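# Place cup carrier flat inside an upright open paper bag

## Task

Get the cup carrier into the paper bag, resting flat and upright on the bag's floor, with the bag left standing on the table and its opening facing up with the rim raised on every side; the result must hold without the robot supporting anything, and both grippers must have released and backed away at the end.

## Robot and tools

Robot: two arms, left_arm and right_arm, each with six joints and a parallel gripper. Joint column order for each arm: waist, shoulder, elbow, wrist pitch, wrist yaw, wrist roll. Stated ranges in radians: waist -2.618 to 3.054, shoulder 0.000 to 3.142, elbow 0.000 to 3.142, wrist pitch -1.571 to 1.571, wrist yaw -1.571 to 1.571, wrist roll -2.094 to 2.094. The true end of any joint may sit up to 0.036 rad either side of these numbers.

Scene frame: origin on the table surface midway between the arms, +x out over the table, +z up, left_arm on the +y side. The arm names do not match left/right in camera images. Each gripper's fingers point along its own +z and close along its own y. The reported hand point lies between the finger pads, roughly 1 cm short of the tips, and its printed value can be inaccurate, especially far out.

Tool execute_actions, argument actions: a list holding at most one item. Empty list: nothing is commanded, the current state comes back. An item with rows (and optional steps, 1 to 15, default 15): a motion. An item with only steps (up to 300): a wait, counted from the previous result, with thinking time included. Optional pictures (boolean) turns camera images on or off; by default images come back.

Each row is one list of 14 numbers, each between -1 and 1, covering both arms even if one stays still: left_arm's six joint values then its gripper opening, then right_arm's six joint values then its opening. One row is applied per control step (1/30 s); if there are fewer rows than steps, the final row repeats. Up to 15 rows per action.

Joint values are offsets, not targets: they are added to that arm's joint angles as printed in the latest result that lists them (before any such result in the scene, or for later calls inside the same reply, to where the arm is when the action begins). They are not relative to the previous row. Scale: 1.0 equals 1.202 rad for waist, 1.258 shoulder, 1.238 elbow, 2.073 wrist pitch, 2.022 for wrist yaw and for wrist roll. A call asking any joint to go more than 0.036 rad beyond its range end is refused and nothing moves. Requests past the real end get clipped there, and the result may then say "joint sent to its limit" (possibly referring to an older action still running); lack of that message proves nothing.

Gripper opening is absolute: +1 fully open (pad gap 0.094 m), -1 closed. Away from the extremes, fingers go to where grip_measured would equal the number sent. To hold something, command roughly 0.03 below its grip_measured for a firm grip, less below for a gentler one. Pad force tops out around 50 to 62 N (lower on some grippers, and weaker on parts thinner than about 2 mm); first contact can spike harder. Readings may carry a fixed error of about 1 mm per gripper.

Motion limits: each step, the joint target is kept within a lead of the measured angle (waist 0.202, shoulder 0.258, elbow 0.238, wrist pitch 0.573, wrist yaw and roll 0.522 rad), and targets that would move a gripper over 70 mm away are scaled back, so big moves take several actions. Sending zeros does not hold still; it pulls the arm back to the reference angles, and arms can droop under zero offsets. To hold a posture, in a reply's first call send the offsets that bring the arm back to the wanted angles, zeros in later calls, and enlarge the aim if a joint keeps falling short.

The simulation runs while you think and write. Arms keep heading to the last row sent until all of them have nearly stopped or a step is HELD; fingers still in motion finish moving.

Result lines: the state line gives, per arm, end_effector_position (metres) and end_effector_quat_wxyz in the scene frame. Joint positions and Joint velocities list, per arm, the six joints (rad, rad/s) then pad gap (m, m/s). grip_measured is the opening on the command scale. "joint command not followed" means the clearance check altered or blocked some joint targets; the rest of the row ran. HELD marks steps where your row was partly or wholly not sent. MOTOR HOT appears from 75 °C; OVER-TEMPERATURE FAULT reports a stop (at 90 °C the arm halts for 10 s; at 100 °C it goes limp and drops). Holding loads heats motors, even while idle in thought.

Tool zoom_image: camera (cam_high 672x504, cam_low 672x504, cam_left_wrist 504x504, cam_right_wrist 504x504) and region [x0, y0, x1, y1] in pixels of that camera's latest image, origin top-left, at most 504 by 504. Returns an enlarged view.

Tool finished_scene: scene (integer, the current scene's number). Replying with no tool call ends everything.

Cautions: rigid objects must not leave the table. Do not let the arms collide or press on each other. Avoid dropping, slamming, hard pushes and letting items tip over; disturbances may tug a held part or nudge loose objects. Keep the bag upright and open, set the carrier down flat rather than dropping it, open the grippers and withdraw before finishing. Faster, smoother work with less motor effort is better.

Each tool is called as a command line: name --argument value for each argument, lists and objects as JSON in quotes; but a table of rows of numbers goes row by row, as --pt "numbers of a row", without its own name.

## Session

execute_actions --actions '[]'

Scene clock: 0.00 s of 5400.00 s.
left_arm: end_effector_position=(+0.6294, +0.4199, +0.0892) grip_measured=+1.000 end_effector_quat_wxyz=(+0.473, -0.239, +0.834, +0.152) | right_arm: end_effector_position=(+0.1441, -0.5000, +0.3860) grip_measured=+1.000 end_effector_quat_wxyz=(+0.390, +0.702, +0.581, -0.135)
Joint positions: left_arm=[ 0.133  2.344  1.737  0.04  -0.34  -0.177  0.094] | right_arm=[-1.182  1.163  1.774 -1.342  0.158  0.685  0.094]
Joint velocities: left_arm=[-0.012 -0.002 -0.002  0.037  0.037  0.037  0.   ] | right_arm=[-0.012 -0.017 -0.012 -0.11   0.037  0.007  0.   ]

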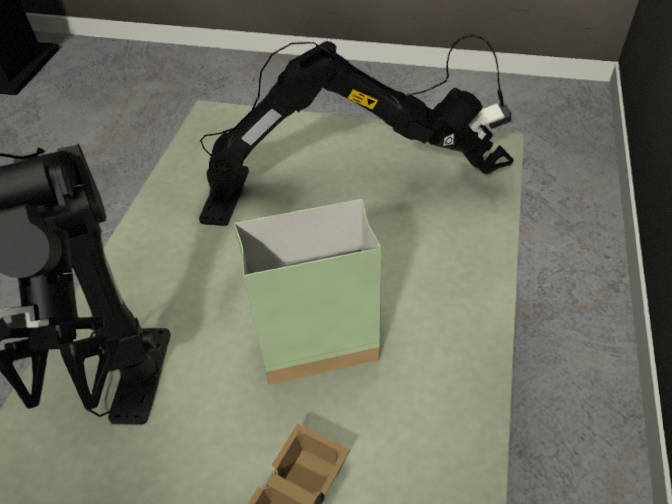

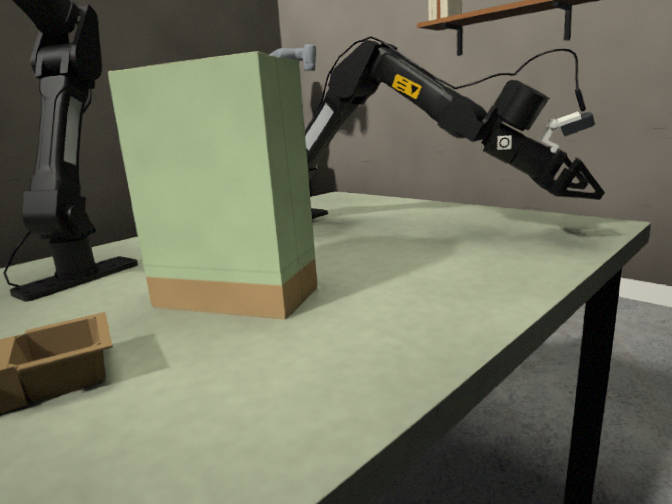

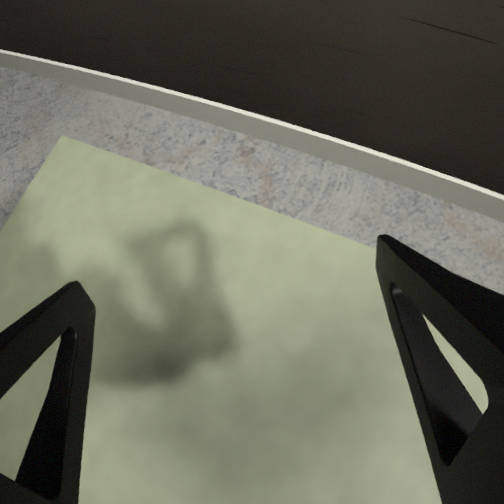

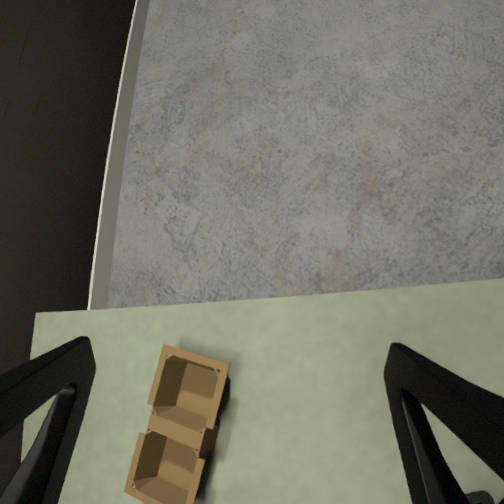

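execute_actions --actions '[{"rows":[[0.3,-0.83,-0.353,-0.646,0.168,0.088,1,0.65,0.347,-0.383,0.035,-0.078,-0.339,1]]}]' --pictures false

execute_actions --actions '[{"steps":60}]'

Scene clock: 40.20 s of 5400.00 s.
left_arm: end_effector_position=(+0.3409, +0.4627, +0.0659) grip_measured=+1.000 end_effector_quat_wxyz=(+0.118, -0.302, +0.943, +0.077) | right_arm: end_effector_position=(+0.2753, -0.4093, +0.1303) grip_measured=+1.000 end_effector_quat_wxyz=(+0.020, +0.320, +0.947, -0.031)
Joint positions: left_arm=[ 0.496  1.838  1.323 -0.788 -0.092 -0.051  0.094] | right_arm=[-0.681  1.595  1.338 -1.264  0.053  0.149  0.094]
Joint velocities: left_arm=[ 0.178 -1.184 -0.159 -1.824  0.271  0.066  0.   ] | right_arm=[ 1.829  0.676 -0.828 -0.037 -0.256 -0.945  0.   ]
Steps of this call (steps 1 to 90: nothing new was sent; then 36.70 s passed at rest; steps 91 to 105: all 15 steps of this action). Readings (joint positions):
91: left_arm=[0.141 2.329 1.720 0.016 -0.308 -0.164] | right_arm=[-1.170 1.169 1.765 -1.337 0.157 0.654]
92: left_arm=[0.154 2.296 1.679 -0.036 -0.270 -0.148] | right_arm=[-1.143 1.178 1.750 -1.330 0.148 0.613]
94: left_arm=[0.198 2.227 1.597 -0.142 -0.215 -0.124] | right_arm=[-1.086 1.221 1.707 -1.318 0.129 0.532]
98: left_arm=[0.324 2.096 1.452 -0.343 -0.150 -0.090] | right_arm=[-0.973 1.359 1.592 -1.296 0.098 0.381]
105: the state above

Scene clock: 42.20 s of 5400.00 s.
left_arm: end_effector_position=(+0.2338, +0.3805, +0.1972) grip_measured=+1.000 end_effector_quat_wxyz=(+0.136, -0.279, +0.950, +0.044) | right_arm: end_effector_position=(+0.2974, -0.3193, +0.1113) grip_measured=+1.000 end_effector_quat_wxyz=(-0.011, +0.110, +0.994, +0.003)
Joint positions: left_arm=[ 0.5    1.3    1.31  -1.295 -0.011 -0.01   0.094] | right_arm=[-0.392  1.622  1.293 -1.264 -0.003  0.009  0.094]
Joint velocities: left_arm=[ 0.007  0.007  0.002 -0.022  0.007  0.022  0.   ] | right_arm=[ 0.002 -0.017  0.002 -0.037  0.022  0.007  0.   ]
Steps of this call (steps 1 to 45: the robot went on to your last target; steps 46 to 60: nothing new was sent). Readings (joint positions):
1: left_arm=[0.500 1.796 1.319 -0.849 -0.086 -0.047] | right_arm=[-0.612 1.615 1.314 -1.264 0.045 0.121]
2: left_arm=[0.500 1.751 1.316 -0.905 -0.079 -0.044] | right_arm=[-0.539 1.627 1.299 -1.264 0.037 0.098]
4: left_arm=[0.500 1.652 1.311 -1.002 -0.062 -0.036] | right_arm=[-0.423 1.632 1.293 -1.264 0.015 0.064]
8: left_arm=[0.500 1.417 1.310 -1.143 -0.036 -0.024] | right_arm=[-0.386 1.623 1.293 -1.264 -0.003 0.030]
60: the state above
All arms were judged still, so your last target was given up. Only a new action makes them travel on or press farther. Fingers that are still opening or closing keep moving.

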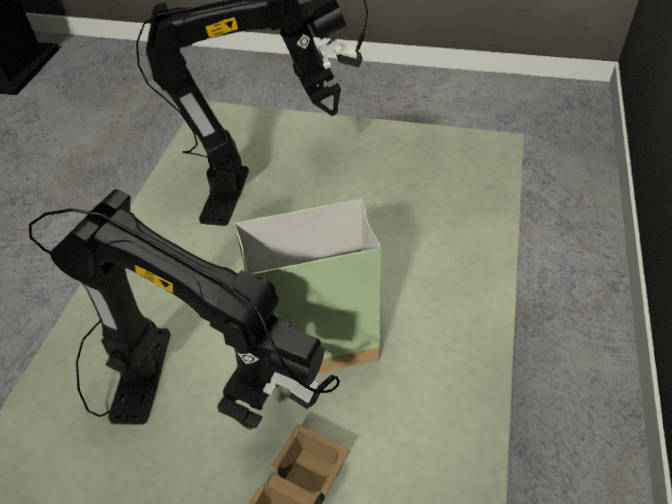

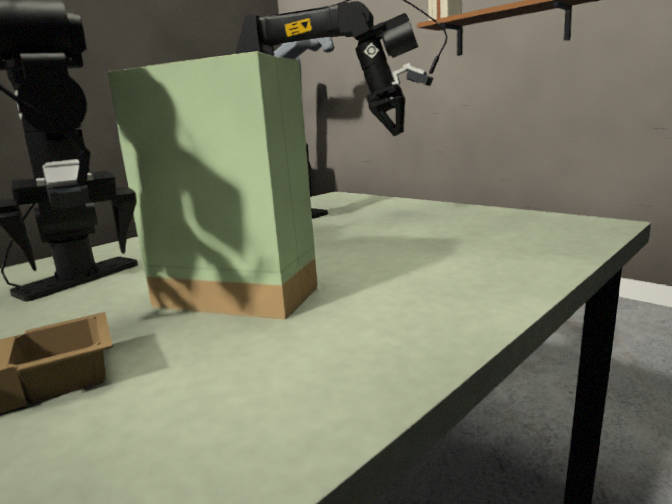

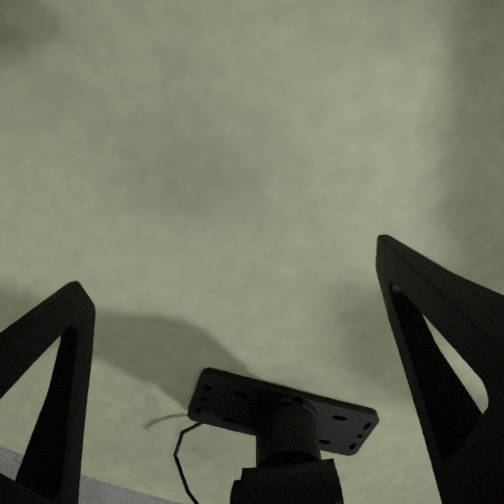

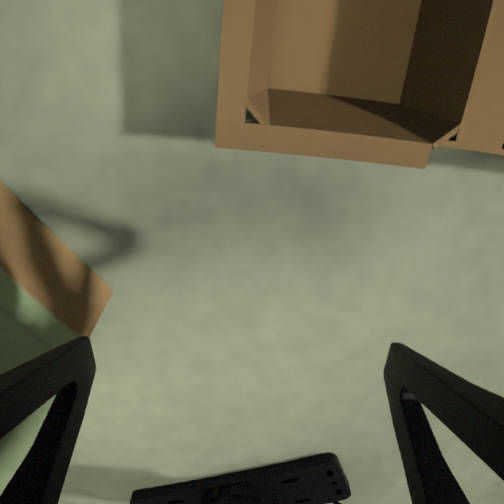

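execute_actions --actions '[{"rows":[[0,0,0,0,0,0,1,-0.05,0.05,0.15,0,0,0,1],[0,0,0,0,0,0,1,-0.1,0.1,0.25,0,0,0,1],[0,0,0,0,0,0,1,-0.181,0.15,0.35,0,0,0,1],[0,0,0,0,0,0,1,-0.181,0.2,0.45,0,0,0,1],[0,0,0,0,0,0,1,-0.181,0.25,0.5,0,0,0,1],[0,0,0,0,0,0,1,-0.181,0.3,0.5,0,0,0,1],[0,0,0,0,0,0,1,-0.181,0.39,0.501,-0.044,0,-0.07,1]]}]' --pictures false

execute_actions --actions '[{"steps":25}]'

Scene clock: 126.47 s of 5400.00 s.
left_arm: end_effector_position=(+0.2338, +0.3805, +0.1972) grip_measured=+1.000 end_effector_quat_wxyz=(+0.136, -0.279, +0.950, +0.044) | right_arm: end_effector_position=(+0.4013, -0.4372, +0.0901) grip_measured=+1.000 end_effector_quat_wxyz=(+0.002, +0.166, +0.986, +0.000)
Joint positions: left_arm=[ 0.5    1.3    1.31  -1.295 -0.011 -0.01   0.094] | right_arm=[-0.617  2.142  1.893 -1.318 -0.001 -0.105  0.094]
Joint velocities: left_arm=[-0.012  0.012  0.017 -0.022 -0.037 -0.037  0.   ] | right_arm=[ 0.002 -0.027 -0.007 -0.271  0.007 -0.095  0.   ]
Steps of this call (steps 1 to 90: nothing new was sent; then 80.77 s passed at rest; steps 91 to 105: all 15 steps of this action). Readings (joint positions):
91: left_arm=[0.500 1.300 1.310 -1.295 -0.011 -0.010] | right_arm=[-0.397 1.633 1.316 -1.280 -0.005 0.009]
92: left_arm=[0.500 1.300 1.310 -1.295 -0.011 -0.010] | right_arm=[-0.416 1.663 1.373 -1.302 -0.010 0.009]
94: left_arm=[0.500 1.300 1.310 -1.295 -0.011 -0.010] | right_arm=[-0.491 1.742 1.512 -1.296 -0.015 0.009]
98: left_arm=[0.500 1.300 1.310 -1.295 -0.011 -0.010] | right_arm=[-0.610 1.993 1.842 -1.291 -0.005 -0.033]
105: the state above

Scene clock: 127.30 s of 5400.00 s.
left_arm: end_effector_position=(+0.2338, +0.3805, +0.1972) grip_measured=+1.000 end_effector_quat_wxyz=(+0.136, -0.279, +0.950, +0.044) | right_arm: end_effector_position=(+0.3968, -0.4351, +0.0927) grip_measured=+1.000 end_effector_quat_wxyz=(-0.005, +0.157, +0.988, +0.002)
Joint positions: left_arm=[ 0.5    1.3    1.31  -1.295 -0.011 -0.01   0.094] | right_arm=[-0.617  2.135  1.893 -1.338 -0.001 -0.123  0.094]
Joint velocities: left_arm=[ 0.002 -0.007  0.012 -0.051  0.022 -0.051  0.   ] | right_arm=[-0.002 -0.007 -0.007  0.007 -0.022 -0.051  0.   ]
Steps of this call (steps 1 to 25: the robot went on to your last target). Readings (joint positions):
1: left_arm=[0.500 1.300 1.310 -1.295 -0.011 -0.010] | right_arm=[-0.617 2.139 1.893 -1.322 -0.001 -0.108]
2: left_arm=[0.500 1.300 1.310 -1.295 -0.011 -0.010] | right_arm=[-0.617 2.137 1.893 -1.325 -0.001 -0.111]
4: left_arm=[0.500 1.300 1.310 -1.295 -0.011 -0.010] | right_arm=[-0.617 2.135 1.893 -1.331 -0.001 -0.116]
8: left_arm=[0.500 1.300 1.310 -1.295 -0.011 -0.010] | right_arm=[-0.617 2.135 1.893 -1.336 -0.001 -0.120]
25: the state above

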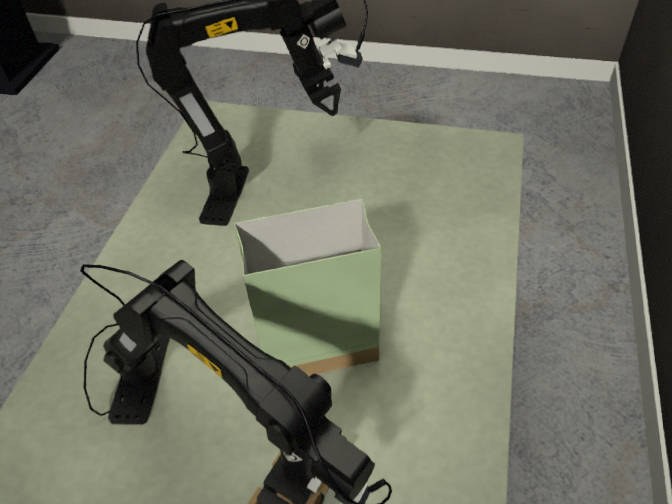

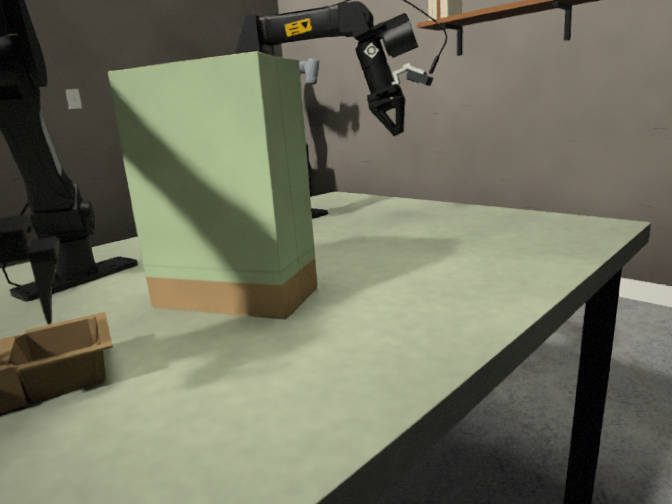

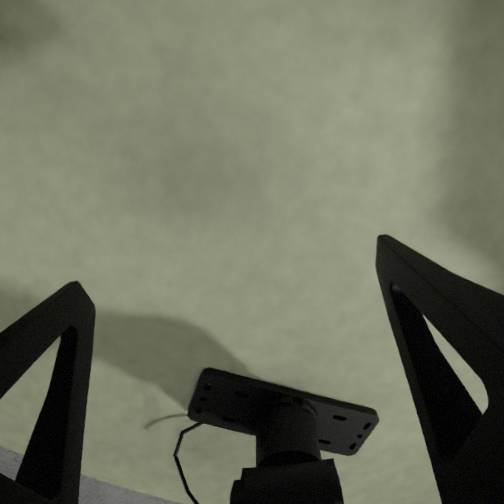

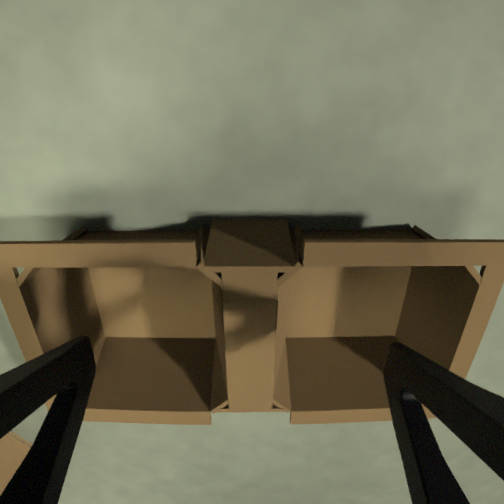

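execute_actions --actions '[{"rows":[[0,0,0,0,0,0,1,-0.012,-0.032,-0.182,0.092,0,0,1]]}]' --pictures false

execute_actions --actions '[{"steps":10}]'

Scene clock: 147.27 s of 5400.00 s.
left_arm: end_effector_position=(+0.2338, +0.3805, +0.1972) grip_measured=+1.000 end_effector_quat_wxyz=(+0.136, -0.279, +0.950, +0.044) | right_arm: end_effector_position=(+0.3789, -0.4285, +0.0465) grip_measured=+1.000 end_effector_quat_wxyz=(-0.020, +0.159, +0.987, +0.007)
Joint positions: left_arm=[ 0.5    1.3    1.31  -1.295 -0.011 -0.01   0.094] | right_arm=[-0.622  2.109  1.666 -1.17  -0.001 -0.123  0.094]
Joint velocities: left_arm=[-0.007 -0.002  0.007 -0.022  0.022  0.007  0.   ] | right_arm=[ 0.002  0.002 -0.017  0.051  0.007 -0.051  0.   ]
Steps of this call (steps 1 to 15: the robot went on to your last target; steps 16 to 90: nothing new was sent; then 16.47 s passed at rest; steps 91 to 105: all 15 steps of this action). Readings (joint positions):
91: left_arm=[0.500 1.300 1.310 -1.295 -0.011 -0.010] | right_arm=[-0.617 2.123 1.854 -1.299 -0.001 -0.123]
92: left_arm=[0.500 1.300 1.310 -1.295 -0.011 -0.010] | right_arm=[-0.617 2.103 1.795 -1.257 -0.001 -0.123]
94: left_arm=[0.500 1.300 1.310 -1.295 -0.011 -0.010] | right_arm=[-0.618 2.096 1.715 -1.232 -0.001 -0.123]
98: left_arm=[0.500 1.300 1.310 -1.295 -0.011 -0.010] | right_arm=[-0.621 2.109 1.666 -1.204 -0.001 -0.123]
105: the state above

Scene clock: 147.60 s of 5400.00 s.
left_arm: end_effector_position=(+0.2338, +0.3805, +0.1972) grip_measured=+1.000 end_effector_quat_wxyz=(+0.136, -0.279, +0.950, +0.044) | right_arm: end_effector_position=(+0.3803, -0.4292, +0.0464) grip_measured=+1.000 end_effector_quat_wxyz=(-0.017, +0.159, +0.987, +0.006)
Joint positions: left_arm=[ 0.5    1.3    1.31  -1.295 -0.011 -0.01   0.094] | right_arm=[-0.622  2.109  1.666 -1.164 -0.001 -0.123  0.094]
Joint velocities: left_arm=[-0.017 -0.002 -0.007 -0.007 -0.051 -0.007  0.   ] | right_arm=[-0.002  0.002 -0.017 -0.007 -0.022  0.037  0.   ]
Steps of this call (steps 1 to 10: the robot went on to your last target). Readings (joint positions):
1: left_arm=[0.500 1.300 1.310 -1.295 -0.011 -0.010] | right_arm=[-0.622 2.109 1.666 -1.169 -0.001 -0.123]
2: left_arm=[0.500 1.300 1.310 -1.295 -0.011 -0.010] | right_arm=[-0.622 2.109 1.666 -1.168 -0.001 -0.123]
4: left_arm=[0.500 1.300 1.310 -1.295 -0.011 -0.010] | right_arm=[-0.622 2.109 1.666 -1.166 -0.001 -0.123]
8: left_arm=[0.500 1.300 1.310 -1.295 -0.011 -0.010] | right_arm=[-0.622 2.109 1.666 -1.165 -0.001 -0.123]
10: the state above

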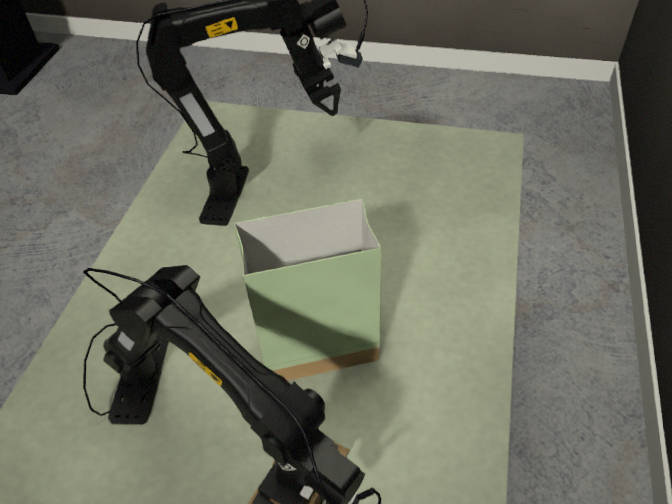

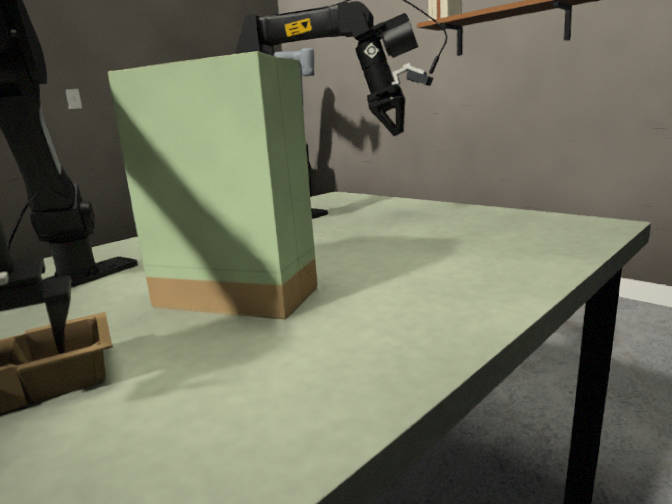

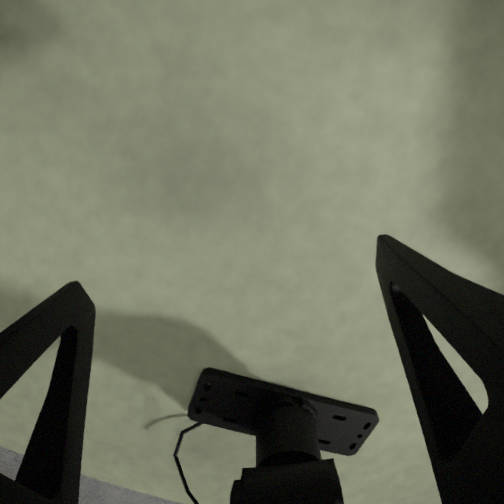

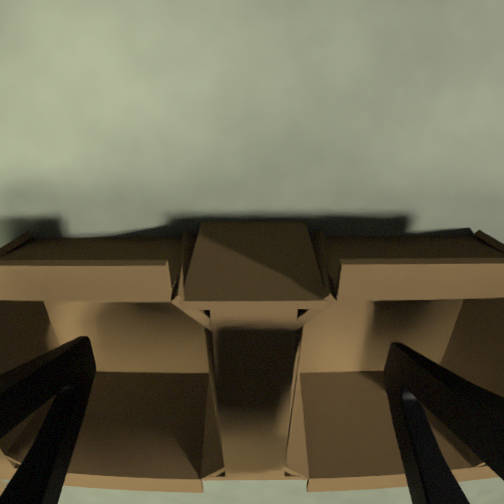

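execute_actions --actions '[{"rows":[[0,0,0,0,0,0,1,-0.015,0,-0.01,0,0,0,0.2],[0,0,0,0,0,0,1,-0.015,0,-0.01,0,0,0,0.2],[0,0,0,0,0,0,1,-0.015,0,-0.01,0,0,0,0],[0,0,0,0,0,0,1,-0.015,0,-0.01,0,0,0,0],[0,0,0,0,0,0,1,-0.015,0,-0.01,0,0,0,-0.3]]}]' --pictures false

execute_actions --actions '[{"rows":[[0,0,0,0,0,0,1,0,0,0,0,0,0,-0.5]]}]'

Scene clock: 161.43 s of 5400.00 s.
left_arm: end_effector_position=(+0.2338, +0.3805, +0.1972) grip_measured=+1.000 end_effector_quat_wxyz=(+0.136, -0.279, +0.950, +0.044) | right_arm: end_effector_position=(+0.3790, -0.4324, +0.0464) grip_measured=-0.297 end_effector_quat_wxyz=(-0.017, +0.163, +0.986, +0.006)
Joint positions: left_arm=[ 0.5    1.3    1.31  -1.295 -0.011 -0.01   0.094] | right_arm=[-0.63   2.109  1.666 -1.164 -0.001 -0.123  0.033]
Joint velocities: left_arm=[-0.022 -0.012  0.012  0.037 -0.007  0.007  0.   ] | right_arm=[ 0.007 -0.007 -0.007  0.007 -0.037 -0.051  0.001]
Steps of this call (steps 1 to 15: the robot went on to your last target; steps 16 to 90: nothing new was sent; then 10.33 s passed at rest; steps 91 to 105: all 15 steps of this action). Readings (joint positions):
91: left_arm=[0.500 1.300 1.310 -1.295 -0.011 -0.010] | right_arm=[-0.622 2.109 1.666 -1.164 -0.001 -0.123]
92: left_arm=[0.500 1.300 1.310 -1.295 -0.011 -0.010] | right_arm=[-0.623 2.109 1.666 -1.164 -0.001 -0.123]
94: left_arm=[0.500 1.300 1.310 -1.295 -0.011 -0.010] | right_arm=[-0.627 2.109 1.666 -1.164 -0.001 -0.123]
98: left_arm=[0.500 1.300 1.310 -1.295 -0.011 -0.010] | right_arm=[-0.630 2.109 1.666 -1.164 -0.001 -0.123]
105: the state above

Scene clock: 161.93 s of 5400.00 s.
left_arm: end_effector_position=(+0.2338, +0.3805, +0.1972) grip_measured=+1.000 end_effector_quat_wxyz=(+0.136, -0.279, +0.950, +0.044) | right_arm: end_effector_position=(+0.3790, -0.4324, +0.0464) grip_measured=-0.484 end_effector_quat_wxyz=(-0.017, +0.163, +0.986, +0.006)
Joint positions: left_arm=[ 0.5    1.3    1.31  -1.295 -0.011 -0.01   0.094] | right_arm=[-0.63   2.109  1.666 -1.164 -0.001 -0.123  0.024]
Joint velocities: left_arm=[-0.017  0.002  0.002 -0.007  0.066  0.022  0.   ] | right_arm=[-0.012  0.017 -0.002  0.022 -0.007 -0.095  0.001]
Steps of this call (steps 1 to 15: all 15 steps of this action). Readings (joint positions):
1: left_arm=[0.500 1.300 1.310 -1.295 -0.011 -0.010] | right_arm=[-0.630 2.109 1.666 -1.164 -0.001 -0.123]
2: left_arm=[0.500 1.300 1.310 -1.295 -0.011 -0.010] | right_arm=[-0.630 2.109 1.666 -1.164 -0.001 -0.123]
4: left_arm=[0.500 1.300 1.310 -1.295 -0.011 -0.010] | right_arm=[-0.630 2.109 1.666 -1.164 -0.001 -0.123]
8: left_arm=[0.500 1.300 1.310 -1.295 -0.011 -0.010] | right_arm=[-0.630 2.109 1.666 -1.164 -0.001 -0.123]
15: the state above

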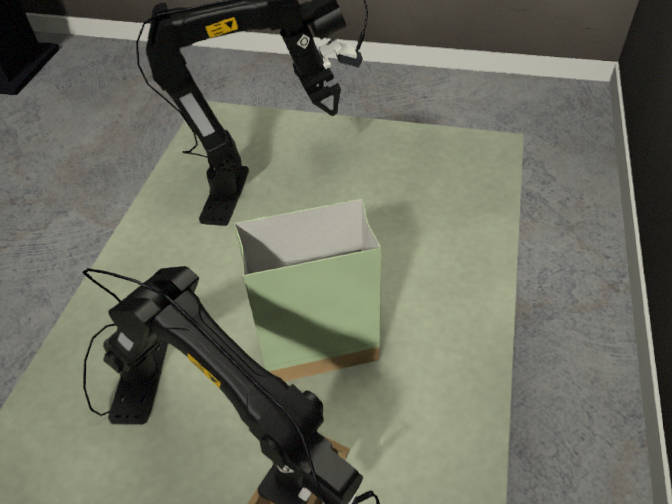

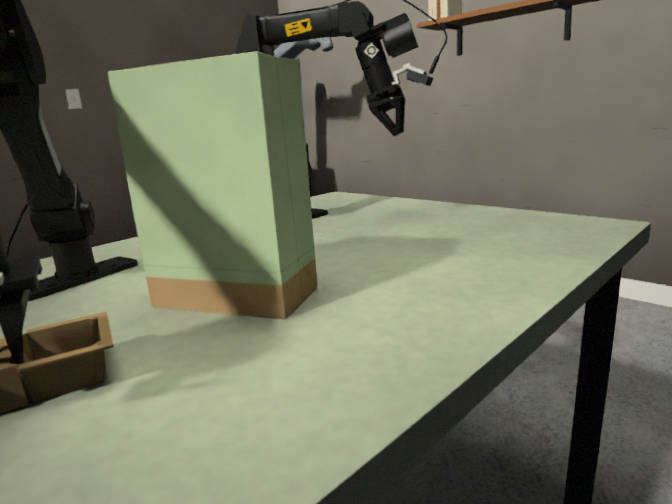

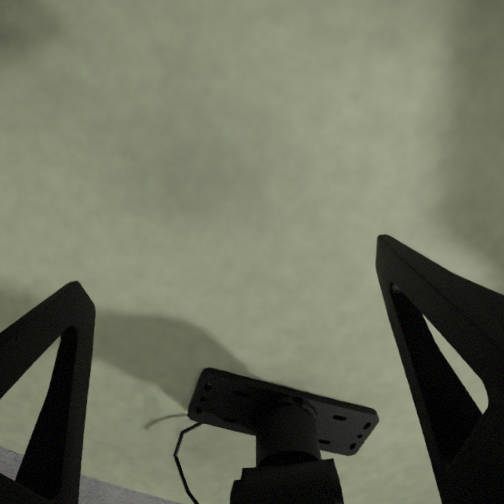

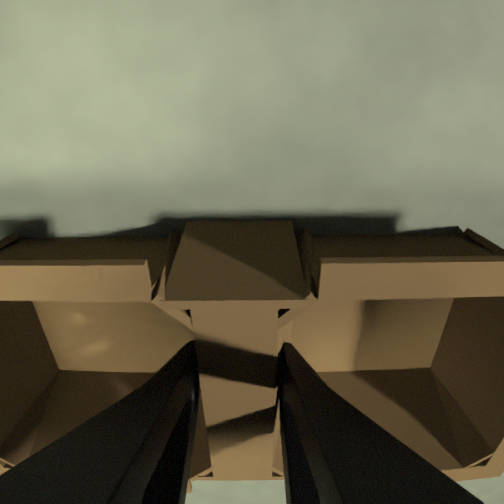

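execute_actions --actions '[{"rows":[[0,0,0,0,0,0,1,0,0,0,0,0,0,-0.6]]}]' --pictures false

execute_actions --actions '[{"rows":[[0,0,0,0,0,0,1,0,0,0.03,-0.015,0,0,-0.6],[0,0,0,0,0,0,1,0,0,0.06,-0.03,0,0,-0.6],[0,0,0,0,0,0,1,0,-0.02,0.09,-0.055,0,0,-0.6],[0,0,0,0,0,0,1,0,-0.04,0.12,-0.085,0,0,-0.6],[0,0,0,0,0,0,1,0,-0.06,0.15,-0.12,0,0,-0.6]]}]'

Scene clock: 176.63 s of 5400.00 s.
left_arm: end_effector_position=(+0.2338, +0.3805, +0.1972) grip_measured=+1.000 end_effector_quat_wxyz=(+0.136, -0.279, +0.950, +0.044) | right_arm: end_effector_position=(+0.3790, -0.4324, +0.0464) grip_measured=-0.498 end_effector_quat_wxyz=(-0.017, +0.163, +0.986, +0.006)
Joint positions: left_arm=[ 0.5    1.3    1.31  -1.295 -0.011 -0.01   0.094] | right_arm=[-0.63   2.109  1.666 -1.164 -0.001 -0.123  0.024]
Joint velocities: left_arm=[ 0.022 -0.007 -0.002 -0.051 -0.051 -0.037  0.   ] | right_arm=[ 0.012 -0.002 -0.002  0.037  0.066  0.022 -0.   ]
Steps of this call (steps 1 to 15: the robot went on to your last target; steps 16 to 90: nothing new was sent; then 11.20 s passed at rest; steps 91 to 105: all 15 steps of this action). Readings (joint positions):
91: left_arm=[0.500 1.300 1.310 -1.295 -0.011 -0.010] | right_arm=[-0.630 2.109 1.666 -1.164 -0.001 -0.123]
92: left_arm=[0.500 1.300 1.310 -1.295 -0.011 -0.010] | right_arm=[-0.630 2.109 1.666 -1.164 -0.001 -0.123]
94: left_arm=[0.500 1.300 1.310 -1.295 -0.011 -0.010] | right_arm=[-0.630 2.109 1.666 -1.164 -0.001 -0.123]
98: left_arm=[0.500 1.300 1.310 -1.295 -0.011 -0.010] | right_arm=[-0.630 2.109 1.666 -1.164 -0.001 -0.123]
105: the state above

Scene clock: 177.13 s of 5400.00 s.
left_arm: end_effector_position=(+0.2338, +0.3805, +0.1972) grip_measured=+1.000 end_effector_quat_wxyz=(+0.136, -0.279, +0.950, +0.044) | right_arm: end_effector_position=(+0.3747, -0.4303, +0.1176) grip_measured=-0.498 end_effector_quat_wxyz=(-0.002, +0.163, +0.987, +0.001)
Joint positions: left_arm=[ 0.5    1.3    1.31  -1.295 -0.011 -0.01   0.094] | right_arm=[-0.63   2.034  1.838 -1.379 -0.001 -0.123  0.024]
Joint velocities: left_arm=[-0.022 -0.002 -0.012 -0.037 -0.066 -0.007  0.   ] | right_arm=[-0.002  0.002  0.002 -0.095  0.007  0.007 -0.   ]
Steps of this call (steps 1 to 15: all 15 steps of this action). Readings (joint positions):
1: left_arm=[0.500 1.300 1.310 -1.295 -0.011 -0.010] | right_arm=[-0.630 2.109 1.666 -1.165 -0.001 -0.123]
2: left_arm=[0.500 1.300 1.310 -1.295 -0.011 -0.010] | right_arm=[-0.630 2.110 1.673 -1.174 -0.001 -0.123]
4: left_arm=[0.500 1.300 1.310 -1.295 -0.011 -0.010] | right_arm=[-0.630 2.111 1.714 -1.218 -0.001 -0.123]
8: left_arm=[0.500 1.300 1.310 -1.295 -0.011 -0.010] | right_arm=[-0.630 2.070 1.813 -1.315 -0.001 -0.123]
15: the state above

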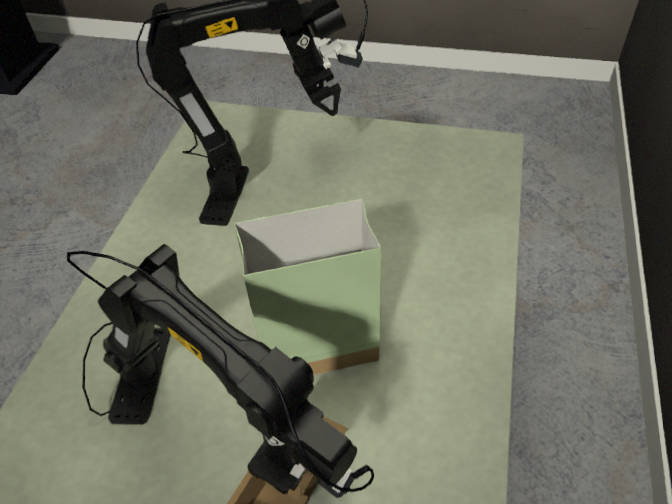

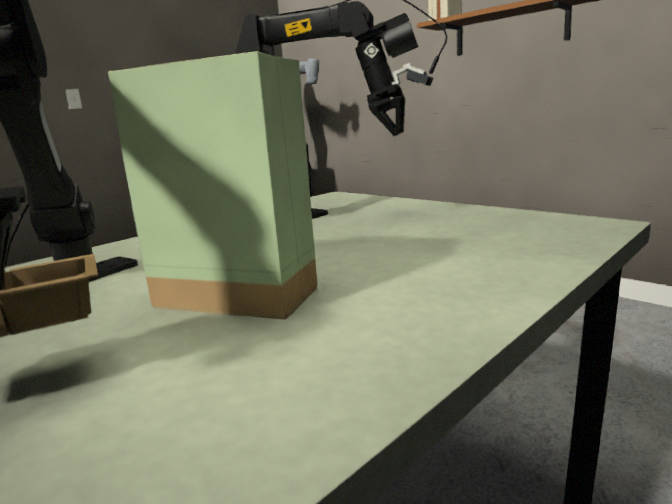

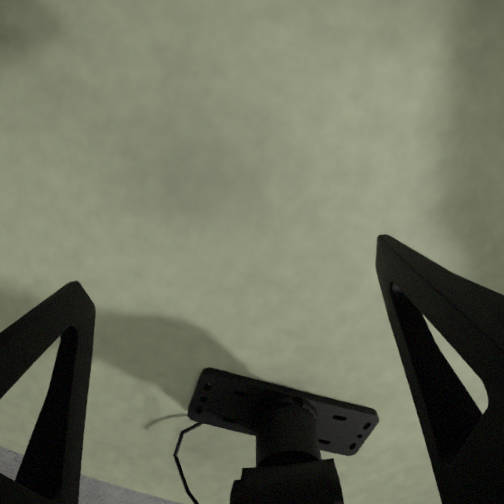

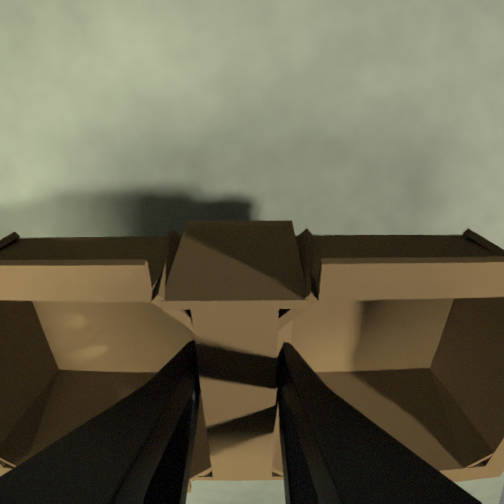

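execute_actions --actions '[{"rows":[[0,0,0,0,0,0,1,0,-0.03,0.03,0,0,0.05,-0.6],[0,0,0,0,0,0,1,0,-0.06,0.06,0,0,0.1,-0.6],[0,0,0,0,0,0,1,0,-0.09,0.09,-0.02,0,0.15,-0.6],[0,0,0,0,0,0,1,0,-0.12,0.12,-0.03,0,0.2,-0.6],[0,0,0,0,0,0,1,0,-0.15,0.15,-0.04,0,0.25,-0.6],[0,0,0,0,0,0,1,0,-0.18,0.18,-0.05,0,0.3,-0.6],[0,0,0,0,0,0,1,0,-0.21,0.21,-0.06,0,0.35,-0.6],[0,0,0,0,0,0,1,0,-0.24,0.24,-0.07,0,0.4,-0.6],[0,0,0,0,0,0,1,0,-0.27,0.27,-0.083,0,0.45,-0.6],[0,0,0,0,0,0,1,0,-0.3,0.3,-0.083,0,0.5,-0.6],[0,0,0,0,0,0,1,0,-0.33,0.33,-0.083,0,0.55,-0.6],[0,0,0,0,0,0,1,0,-0.345,0.36,-0.083,0,0.6,-0.6],[0,0,0,0,0,0,1,0,-0.345,0.39,-0.083,0,0.66,-0.6],[0,0,0,0,0,0,1,0,-0.345,0.42,-0.083,0,0.73,-0.6],[0,0,0,0,0,0,1,0,-0.345,0.42,-0.083,0,0.81,-0.6]]}]' --pictures false

execute_actions --actions '[{"steps":30}]'

Scene clock: 198.50 s of 5400.00 s.
left_arm: end_effector_position=(+0.2338, +0.3805, +0.1972) grip_measured=+1.000 end_effector_quat_wxyz=(+0.136, -0.279, +0.950, +0.044) | right_arm: end_effector_position=(+0.3730, -0.4295, +0.3351) grip_measured=-0.498 end_effector_quat_wxyz=(+0.284, +0.463, +0.839, +0.016)
Joint positions: left_arm=[ 0.5    1.3    1.31  -1.295 -0.011 -0.01   0.094] | right_arm=[-0.63   1.72   2.186 -1.46  -0.001  0.559  0.024]
Joint velocities: left_arm=[ 0.002  0.007  0.002 -0.037 -0.066  0.007  0.   ] | right_arm=[-0.017 -0.647  1.111 -0.183  0.007  1.663  0.   ]
Steps of this call (steps 1 to 30: the robot went on to your last target; steps 31 to 90: nothing new was sent; then 17.87 s passed at rest; steps 91 to 105: all 15 steps of this action). Readings (joint positions):
91: left_arm=[0.500 1.300 1.310 -1.295 -0.011 -0.010] | right_arm=[-0.630 2.033 1.838 -1.395 -0.001 -0.109]
92: left_arm=[0.500 1.300 1.310 -1.295 -0.011 -0.010] | right_arm=[-0.630 2.029 1.842 -1.395 -0.001 -0.078]
94: left_arm=[0.500 1.300 1.310 -1.295 -0.011 -0.010] | right_arm=[-0.630 2.010 1.871 -1.401 -0.001 0.016]
98: left_arm=[0.500 1.300 1.310 -1.295 -0.011 -0.010] | right_arm=[-0.630 1.916 1.966 -1.419 -0.001 0.214]
105: the state above

Scene clock: 199.50 s of 5400.00 s.
left_arm: end_effector_position=(+0.2338, +0.3805, +0.1972) grip_measured=+1.000 end_effector_quat_wxyz=(+0.136, -0.279, +0.950, +0.044) | right_arm: end_effector_position=(+0.3307, -0.4091, +0.4218) grip_measured=-0.498 end_effector_quat_wxyz=(+0.336, +0.764, +0.514, +0.196)
Joint positions: left_arm=[ 0.5    1.3    1.31  -1.295 -0.011 -0.01   0.094] | right_arm=[-0.63   1.595  2.358 -1.535 -0.001  1.507  0.024]
Joint velocities: left_arm=[ 0.017 -0.017  0.007  0.007 -0.037 -0.022  0.   ] | right_arm=[ 0.002 -0.007  0.002 -0.037 -0.022  0.022 -0.   ]
Steps of this call (steps 1 to 30: the robot went on to your last target). Readings (joint positions):
1: left_arm=[0.500 1.300 1.310 -1.295 -0.011 -0.010] | right_arm=[-0.630 1.697 2.225 -1.465 -0.001 0.630]
2: left_arm=[0.500 1.300 1.310 -1.295 -0.011 -0.010] | right_arm=[-0.630 1.673 2.263 -1.472 -0.001 0.719]
4: left_arm=[0.500 1.300 1.310 -1.295 -0.011 -0.010] | right_arm=[-0.630 1.625 2.320 -1.484 -0.001 0.916]
8: left_arm=[0.500 1.300 1.310 -1.295 -0.011 -0.010] | right_arm=[-0.630 1.571 2.358 -1.507 -0.001 1.255]
30: the state above

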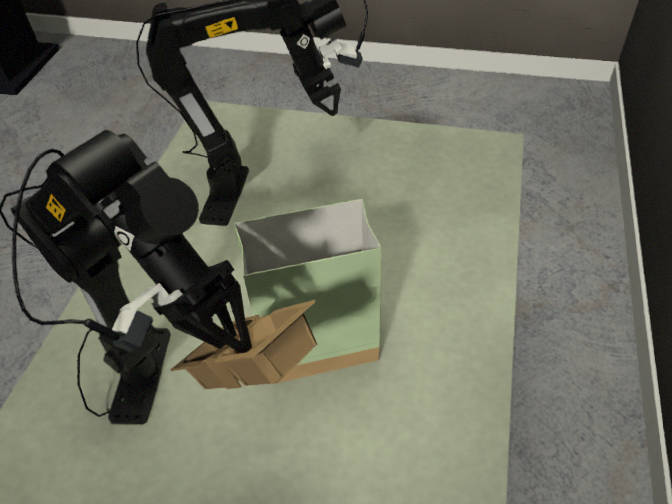

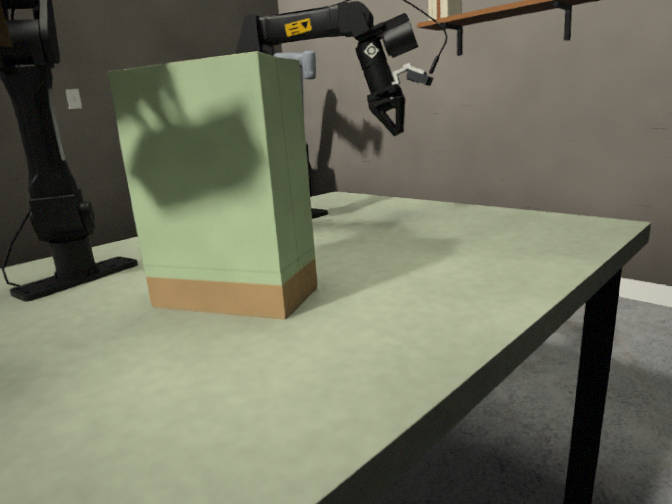

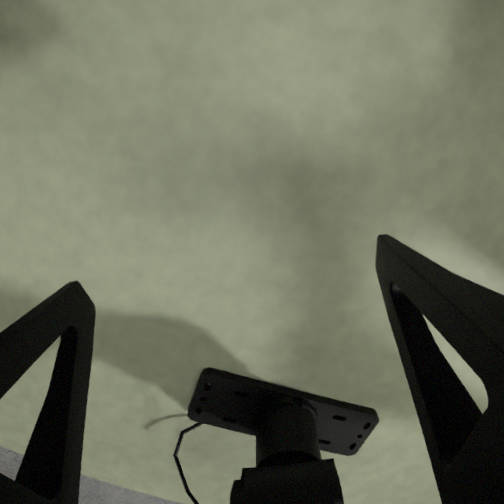

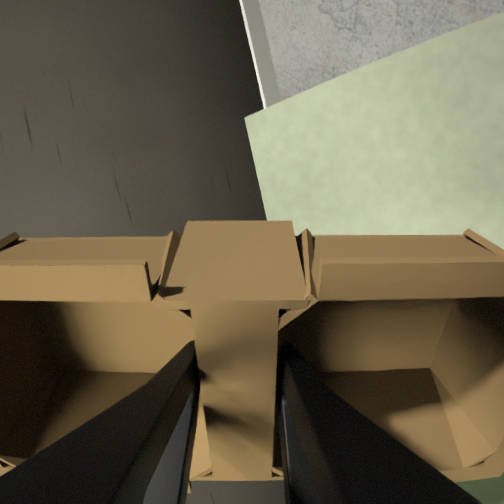

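execute_actions --actions '[{"rows":[[0,0,0,0,0,0,1,0.05,0,0.05,0,0,0,-0.6],[0,0,0,0,0,0,1,0.1,0,0.05,0,0,0,-0.6],[0,0,0,0,0,0,1,0.15,0,0.05,0,0,0,-0.6],[0,0,0,0,0,0,1,0.2,0,0.05,0,0,0,-0.6],[0,0,0,0,0,0,1,0.25,0,0.05,0,0,0,-0.6],[0,0,0,0,0,0,1,0.3,0,0.05,0,0,0,-0.6],[0,0,0,0,0,0,1,0.35,0,0.05,0,0,0,-0.6],[0,0,0,0,0,0,1,0.4,0,0.05,0,0,0,-0.6],[0,0,0,0,0,0,1,0.45,0,0.05,0,0,0,-0.6],[0,0,0,0,0,0,1,0.5,0,0.05,0,0,0,-0.6],[0,0,0,0,0,0,1,0.55,0,0.05,0,0,0,-0.6],[0,0,0,0,0,0,1,0.6,0,0.05,0,0,0,-0.6],[0,0,0,0,0,0,1,0.65,0,0.05,0,0,0,-0.6],[0,0,0,0,0,0,1,0.7,0,0.05,0,0,0,-0.6],[0,0,0,0,0,0,1,0.74,0,0.05,0,0,0,-0.6]]}]' --pictures false

execute_actions --actions '[{"steps":20}]'

Scene clock: 213.10 s of 5400.00 s.
left_arm: end_effector_position=(+0.2338, +0.3805, +0.1972) grip_measured=+1.000 end_effector_quat_wxyz=(+0.136, -0.279, +0.950, +0.044) | right_arm: end_effector_position=(+0.3428, -0.1466, +0.4314) grip_measured=-0.498 end_effector_quat_wxyz=(+0.241, +0.503, +0.765, +0.323)
Joint positions: left_arm=[ 0.5    1.3    1.31  -1.295 -0.011 -0.01   0.094] | right_arm=[ 0.164  1.596  2.39  -1.536 -0.002  1.508  0.024]
Joint velocities: left_arm=[-0.012 -0.002  0.002 -0.037 -0.095 -0.051  0.   ] | right_arm=[ 1.6   -0.012  0.007 -0.022 -0.081 -0.037  0.001]
Steps of this call (steps 1 to 15: the robot went on to your last target; steps 16 to 90: nothing new was sent; then 10.10 s passed at rest; steps 91 to 105: all 15 steps of this action). Readings (joint positions):
91: left_arm=[0.500 1.300 1.310 -1.295 -0.011 -0.010] | right_arm=[-0.623 1.595 2.363 -1.537 0.002 1.508]
92: left_arm=[0.500 1.300 1.310 -1.295 -0.011 -0.010] | right_arm=[-0.600 1.596 2.370 -1.537 0.007 1.508]
94: left_arm=[0.500 1.300 1.310 -1.295 -0.011 -0.010] | right_arm=[-0.505 1.596 2.384 -1.537 0.012 1.508]
98: left_arm=[0.500 1.300 1.310 -1.295 -0.011 -0.010] | right_arm=[-0.255 1.596 2.390 -1.536 0.005 1.508]
105: the state above

Scene clock: 213.77 s of 5400.00 s.
left_arm: end_effector_position=(+0.2338, +0.3805, +0.1972) grip_measured=+1.000 end_effector_quat_wxyz=(+0.136, -0.279, +0.950, +0.044) | right_arm: end_effector_position=(+0.3296, -0.1153, +0.4314) grip_measured=-0.498 end_effector_quat_wxyz=(+0.222, +0.464, +0.789, +0.337)
Joint positions: left_arm=[ 0.5    1.3    1.31  -1.295 -0.011 -0.01   0.094] | right_arm=[ 0.258  1.596  2.39  -1.536 -0.014  1.508  0.024]
Joint velocities: left_arm=[ 0.007 -0.002 -0.022 -0.022 -0.022  0.007  0.   ] | right_arm=[ 0.012 -0.017 -0.002  0.007 -0.007 -0.007 -0.   ]
Steps of this call (steps 1 to 20: the robot went on to your last target). Readings (joint positions):
1: left_arm=[0.500 1.300 1.310 -1.295 -0.011 -0.010] | right_arm=[0.212 1.596 2.390 -1.536 -0.008 1.508]
2: left_arm=[0.500 1.300 1.310 -1.295 -0.011 -0.010] | right_arm=[0.242 1.596 2.390 -1.536 -0.014 1.508]
4: left_arm=[0.500 1.300 1.310 -1.295 -0.011 -0.010] | right_arm=[0.258 1.596 2.390 -1.536 -0.017 1.508]
8: left_arm=[0.500 1.300 1.310 -1.295 -0.011 -0.010] | right_arm=[0.258 1.596 2.390 -1.536 -0.014 1.508]
20: the state above

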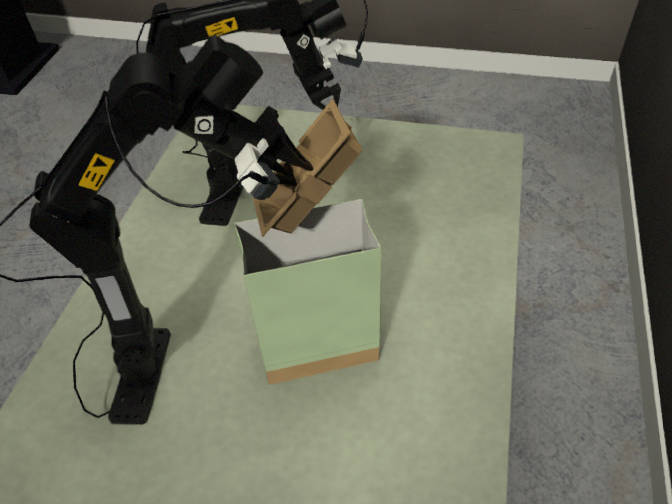

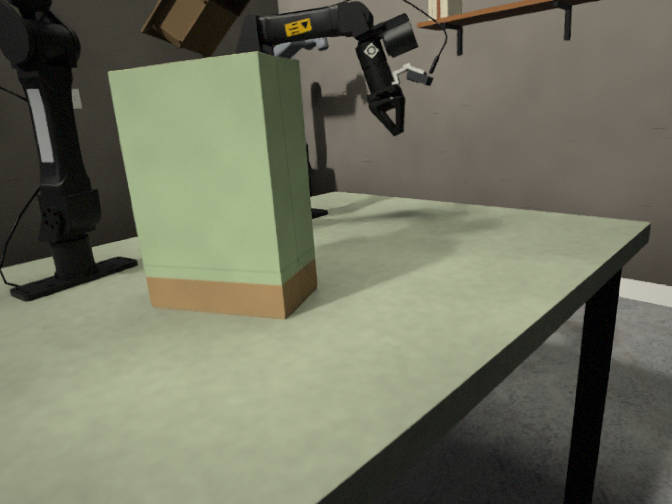

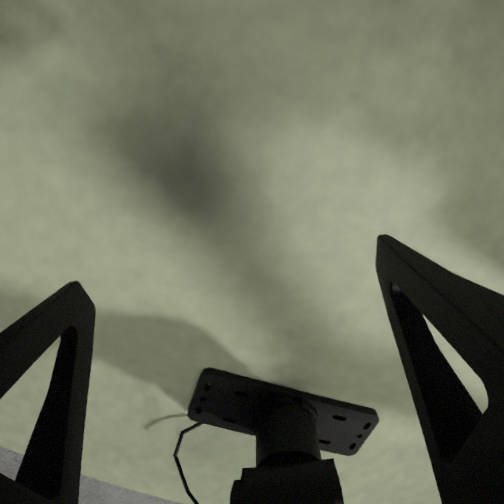

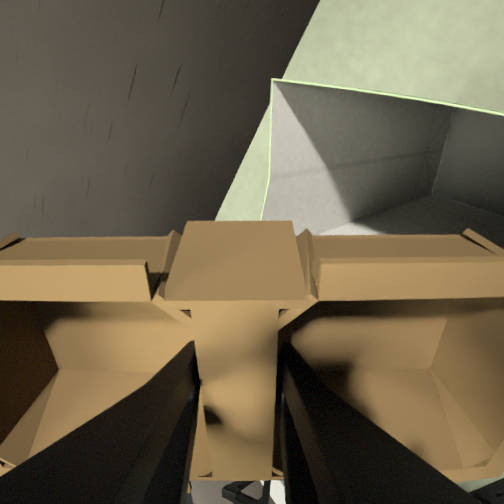

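execute_actions --actions '[{"rows":[[0,0,0,0,0,0,1,0,0.03,-0.03,0,0,0,-0.6],[0,0,0,0,0,0,1,0,0.05,-0.05,0,0,0,-0.6],[0,0,0,0,0,0,1,0,0.07,-0.08,0,0,0,-0.6],[0,0,0,0,0,0,1,0,0.09,-0.11,0,0,0,-0.6],[0,0,0,0,0,0,1,0,0.1,-0.14,-0.01,0,0,-0.6],[0,0,0,0,0,0,1,0,0.1,-0.16,-0.01,0,0,-0.6]]}]' --pictures false

execute_actions --actions '[{"steps":12}]'

Scene clock: 224.57 s of 5400.00 s.
left_arm: end_effector_position=(+0.2338, +0.3805, +0.1972) grip_measured=+1.000 end_effector_quat_wxyz=(+0.136, -0.279, +0.950, +0.044) | right_arm: end_effector_position=(+0.3635, -0.0977, +0.3197) grip_measured=-0.498 end_effector_quat_wxyz=(+0.127, +0.492, +0.836, +0.206)
Joint positions: left_arm=[ 0.5    1.3    1.31  -1.295 -0.011 -0.01   0.094] | right_arm=[ 0.258  1.744  2.193 -1.53  -0.022  1.509  0.024]
Joint velocities: left_arm=[-0.007  0.002 -0.002 -0.007 -0.007 -0.081  0.   ] | right_arm=[-0.017 -0.046 -0.037 -0.066 -0.037 -0.051 -0.   ]
Steps of this call (steps 1 to 15: the robot went on to your last target; steps 16 to 90: nothing new was sent; then 7.30 s passed at rest; steps 91 to 105: all 15 steps of this action). Readings (joint positions):
91: left_arm=[0.500 1.300 1.310 -1.295 -0.011 -0.010] | right_arm=[0.258 1.598 2.388 -1.536 -0.014 1.508]
92: left_arm=[0.500 1.300 1.310 -1.295 -0.011 -0.010] | right_arm=[0.258 1.600 2.382 -1.536 -0.014 1.508]
94: left_arm=[0.500 1.300 1.310 -1.295 -0.011 -0.010] | right_arm=[0.258 1.616 2.347 -1.534 -0.014 1.508]
98: left_arm=[0.500 1.300 1.310 -1.295 -0.011 -0.010] | right_arm=[0.258 1.692 2.231 -1.535 -0.014 1.509]
105: the state above

Scene clock: 224.97 s of 5400.00 s.
left_arm: end_effector_position=(+0.2338, +0.3805, +0.1972) grip_measured=+1.000 end_effector_quat_wxyz=(+0.136, -0.279, +0.950, +0.044) | right_arm: end_effector_position=(+0.3623, -0.0983, +0.3200) grip_measured=-0.498 end_effector_quat_wxyz=(+0.127, +0.493, +0.836, +0.206)
Joint positions: left_arm=[ 0.5    1.3    1.31  -1.295 -0.011 -0.01   0.094] | right_arm=[ 0.258  1.742  2.193 -1.534 -0.022  1.509  0.024]
Joint velocities: left_arm=[-0.012 -0.012  0.012 -0.037  0.007  0.007  0.   ] | right_arm=[-0.002  0.002 -0.012 -0.022 -0.007 -0.022  0.002]
Steps of this call (steps 1 to 12: the robot went on to your last target). Readings (joint positions):
1: left_arm=[0.500 1.300 1.310 -1.295 -0.011 -0.010] | right_arm=[0.258 1.743 2.193 -1.531 -0.022 1.509]
2: left_arm=[0.500 1.300 1.310 -1.295 -0.011 -0.010] | right_arm=[0.258 1.742 2.193 -1.532 -0.022 1.509]
4: left_arm=[0.500 1.300 1.310 -1.295 -0.011 -0.010] | right_arm=[0.258 1.742 2.193 -1.534 -0.022 1.509]
8: left_arm=[0.500 1.300 1.310 -1.295 -0.011 -0.010] | right_arm=[0.258 1.742 2.193 -1.534 -0.022 1.509]
12: the state above

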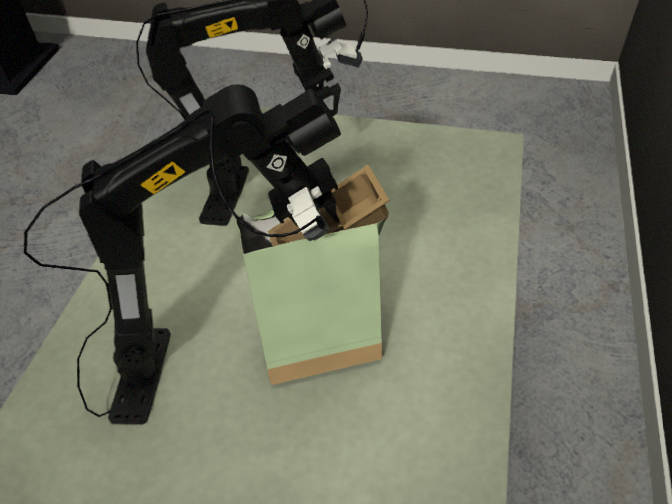

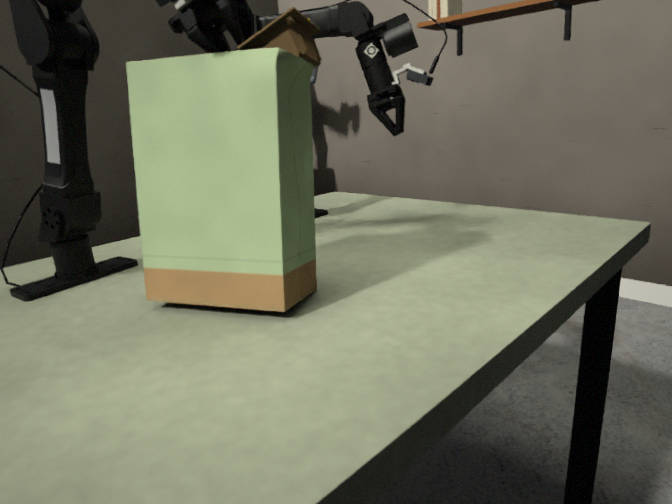

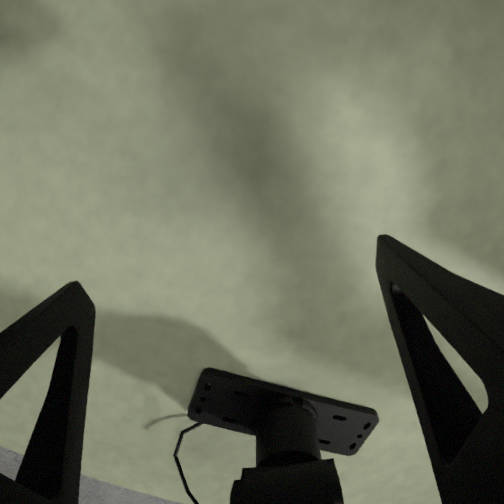

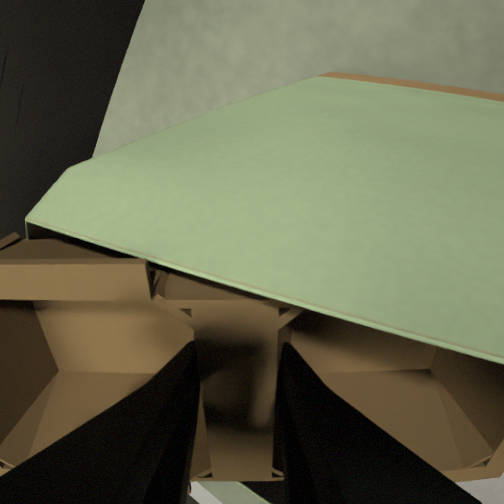

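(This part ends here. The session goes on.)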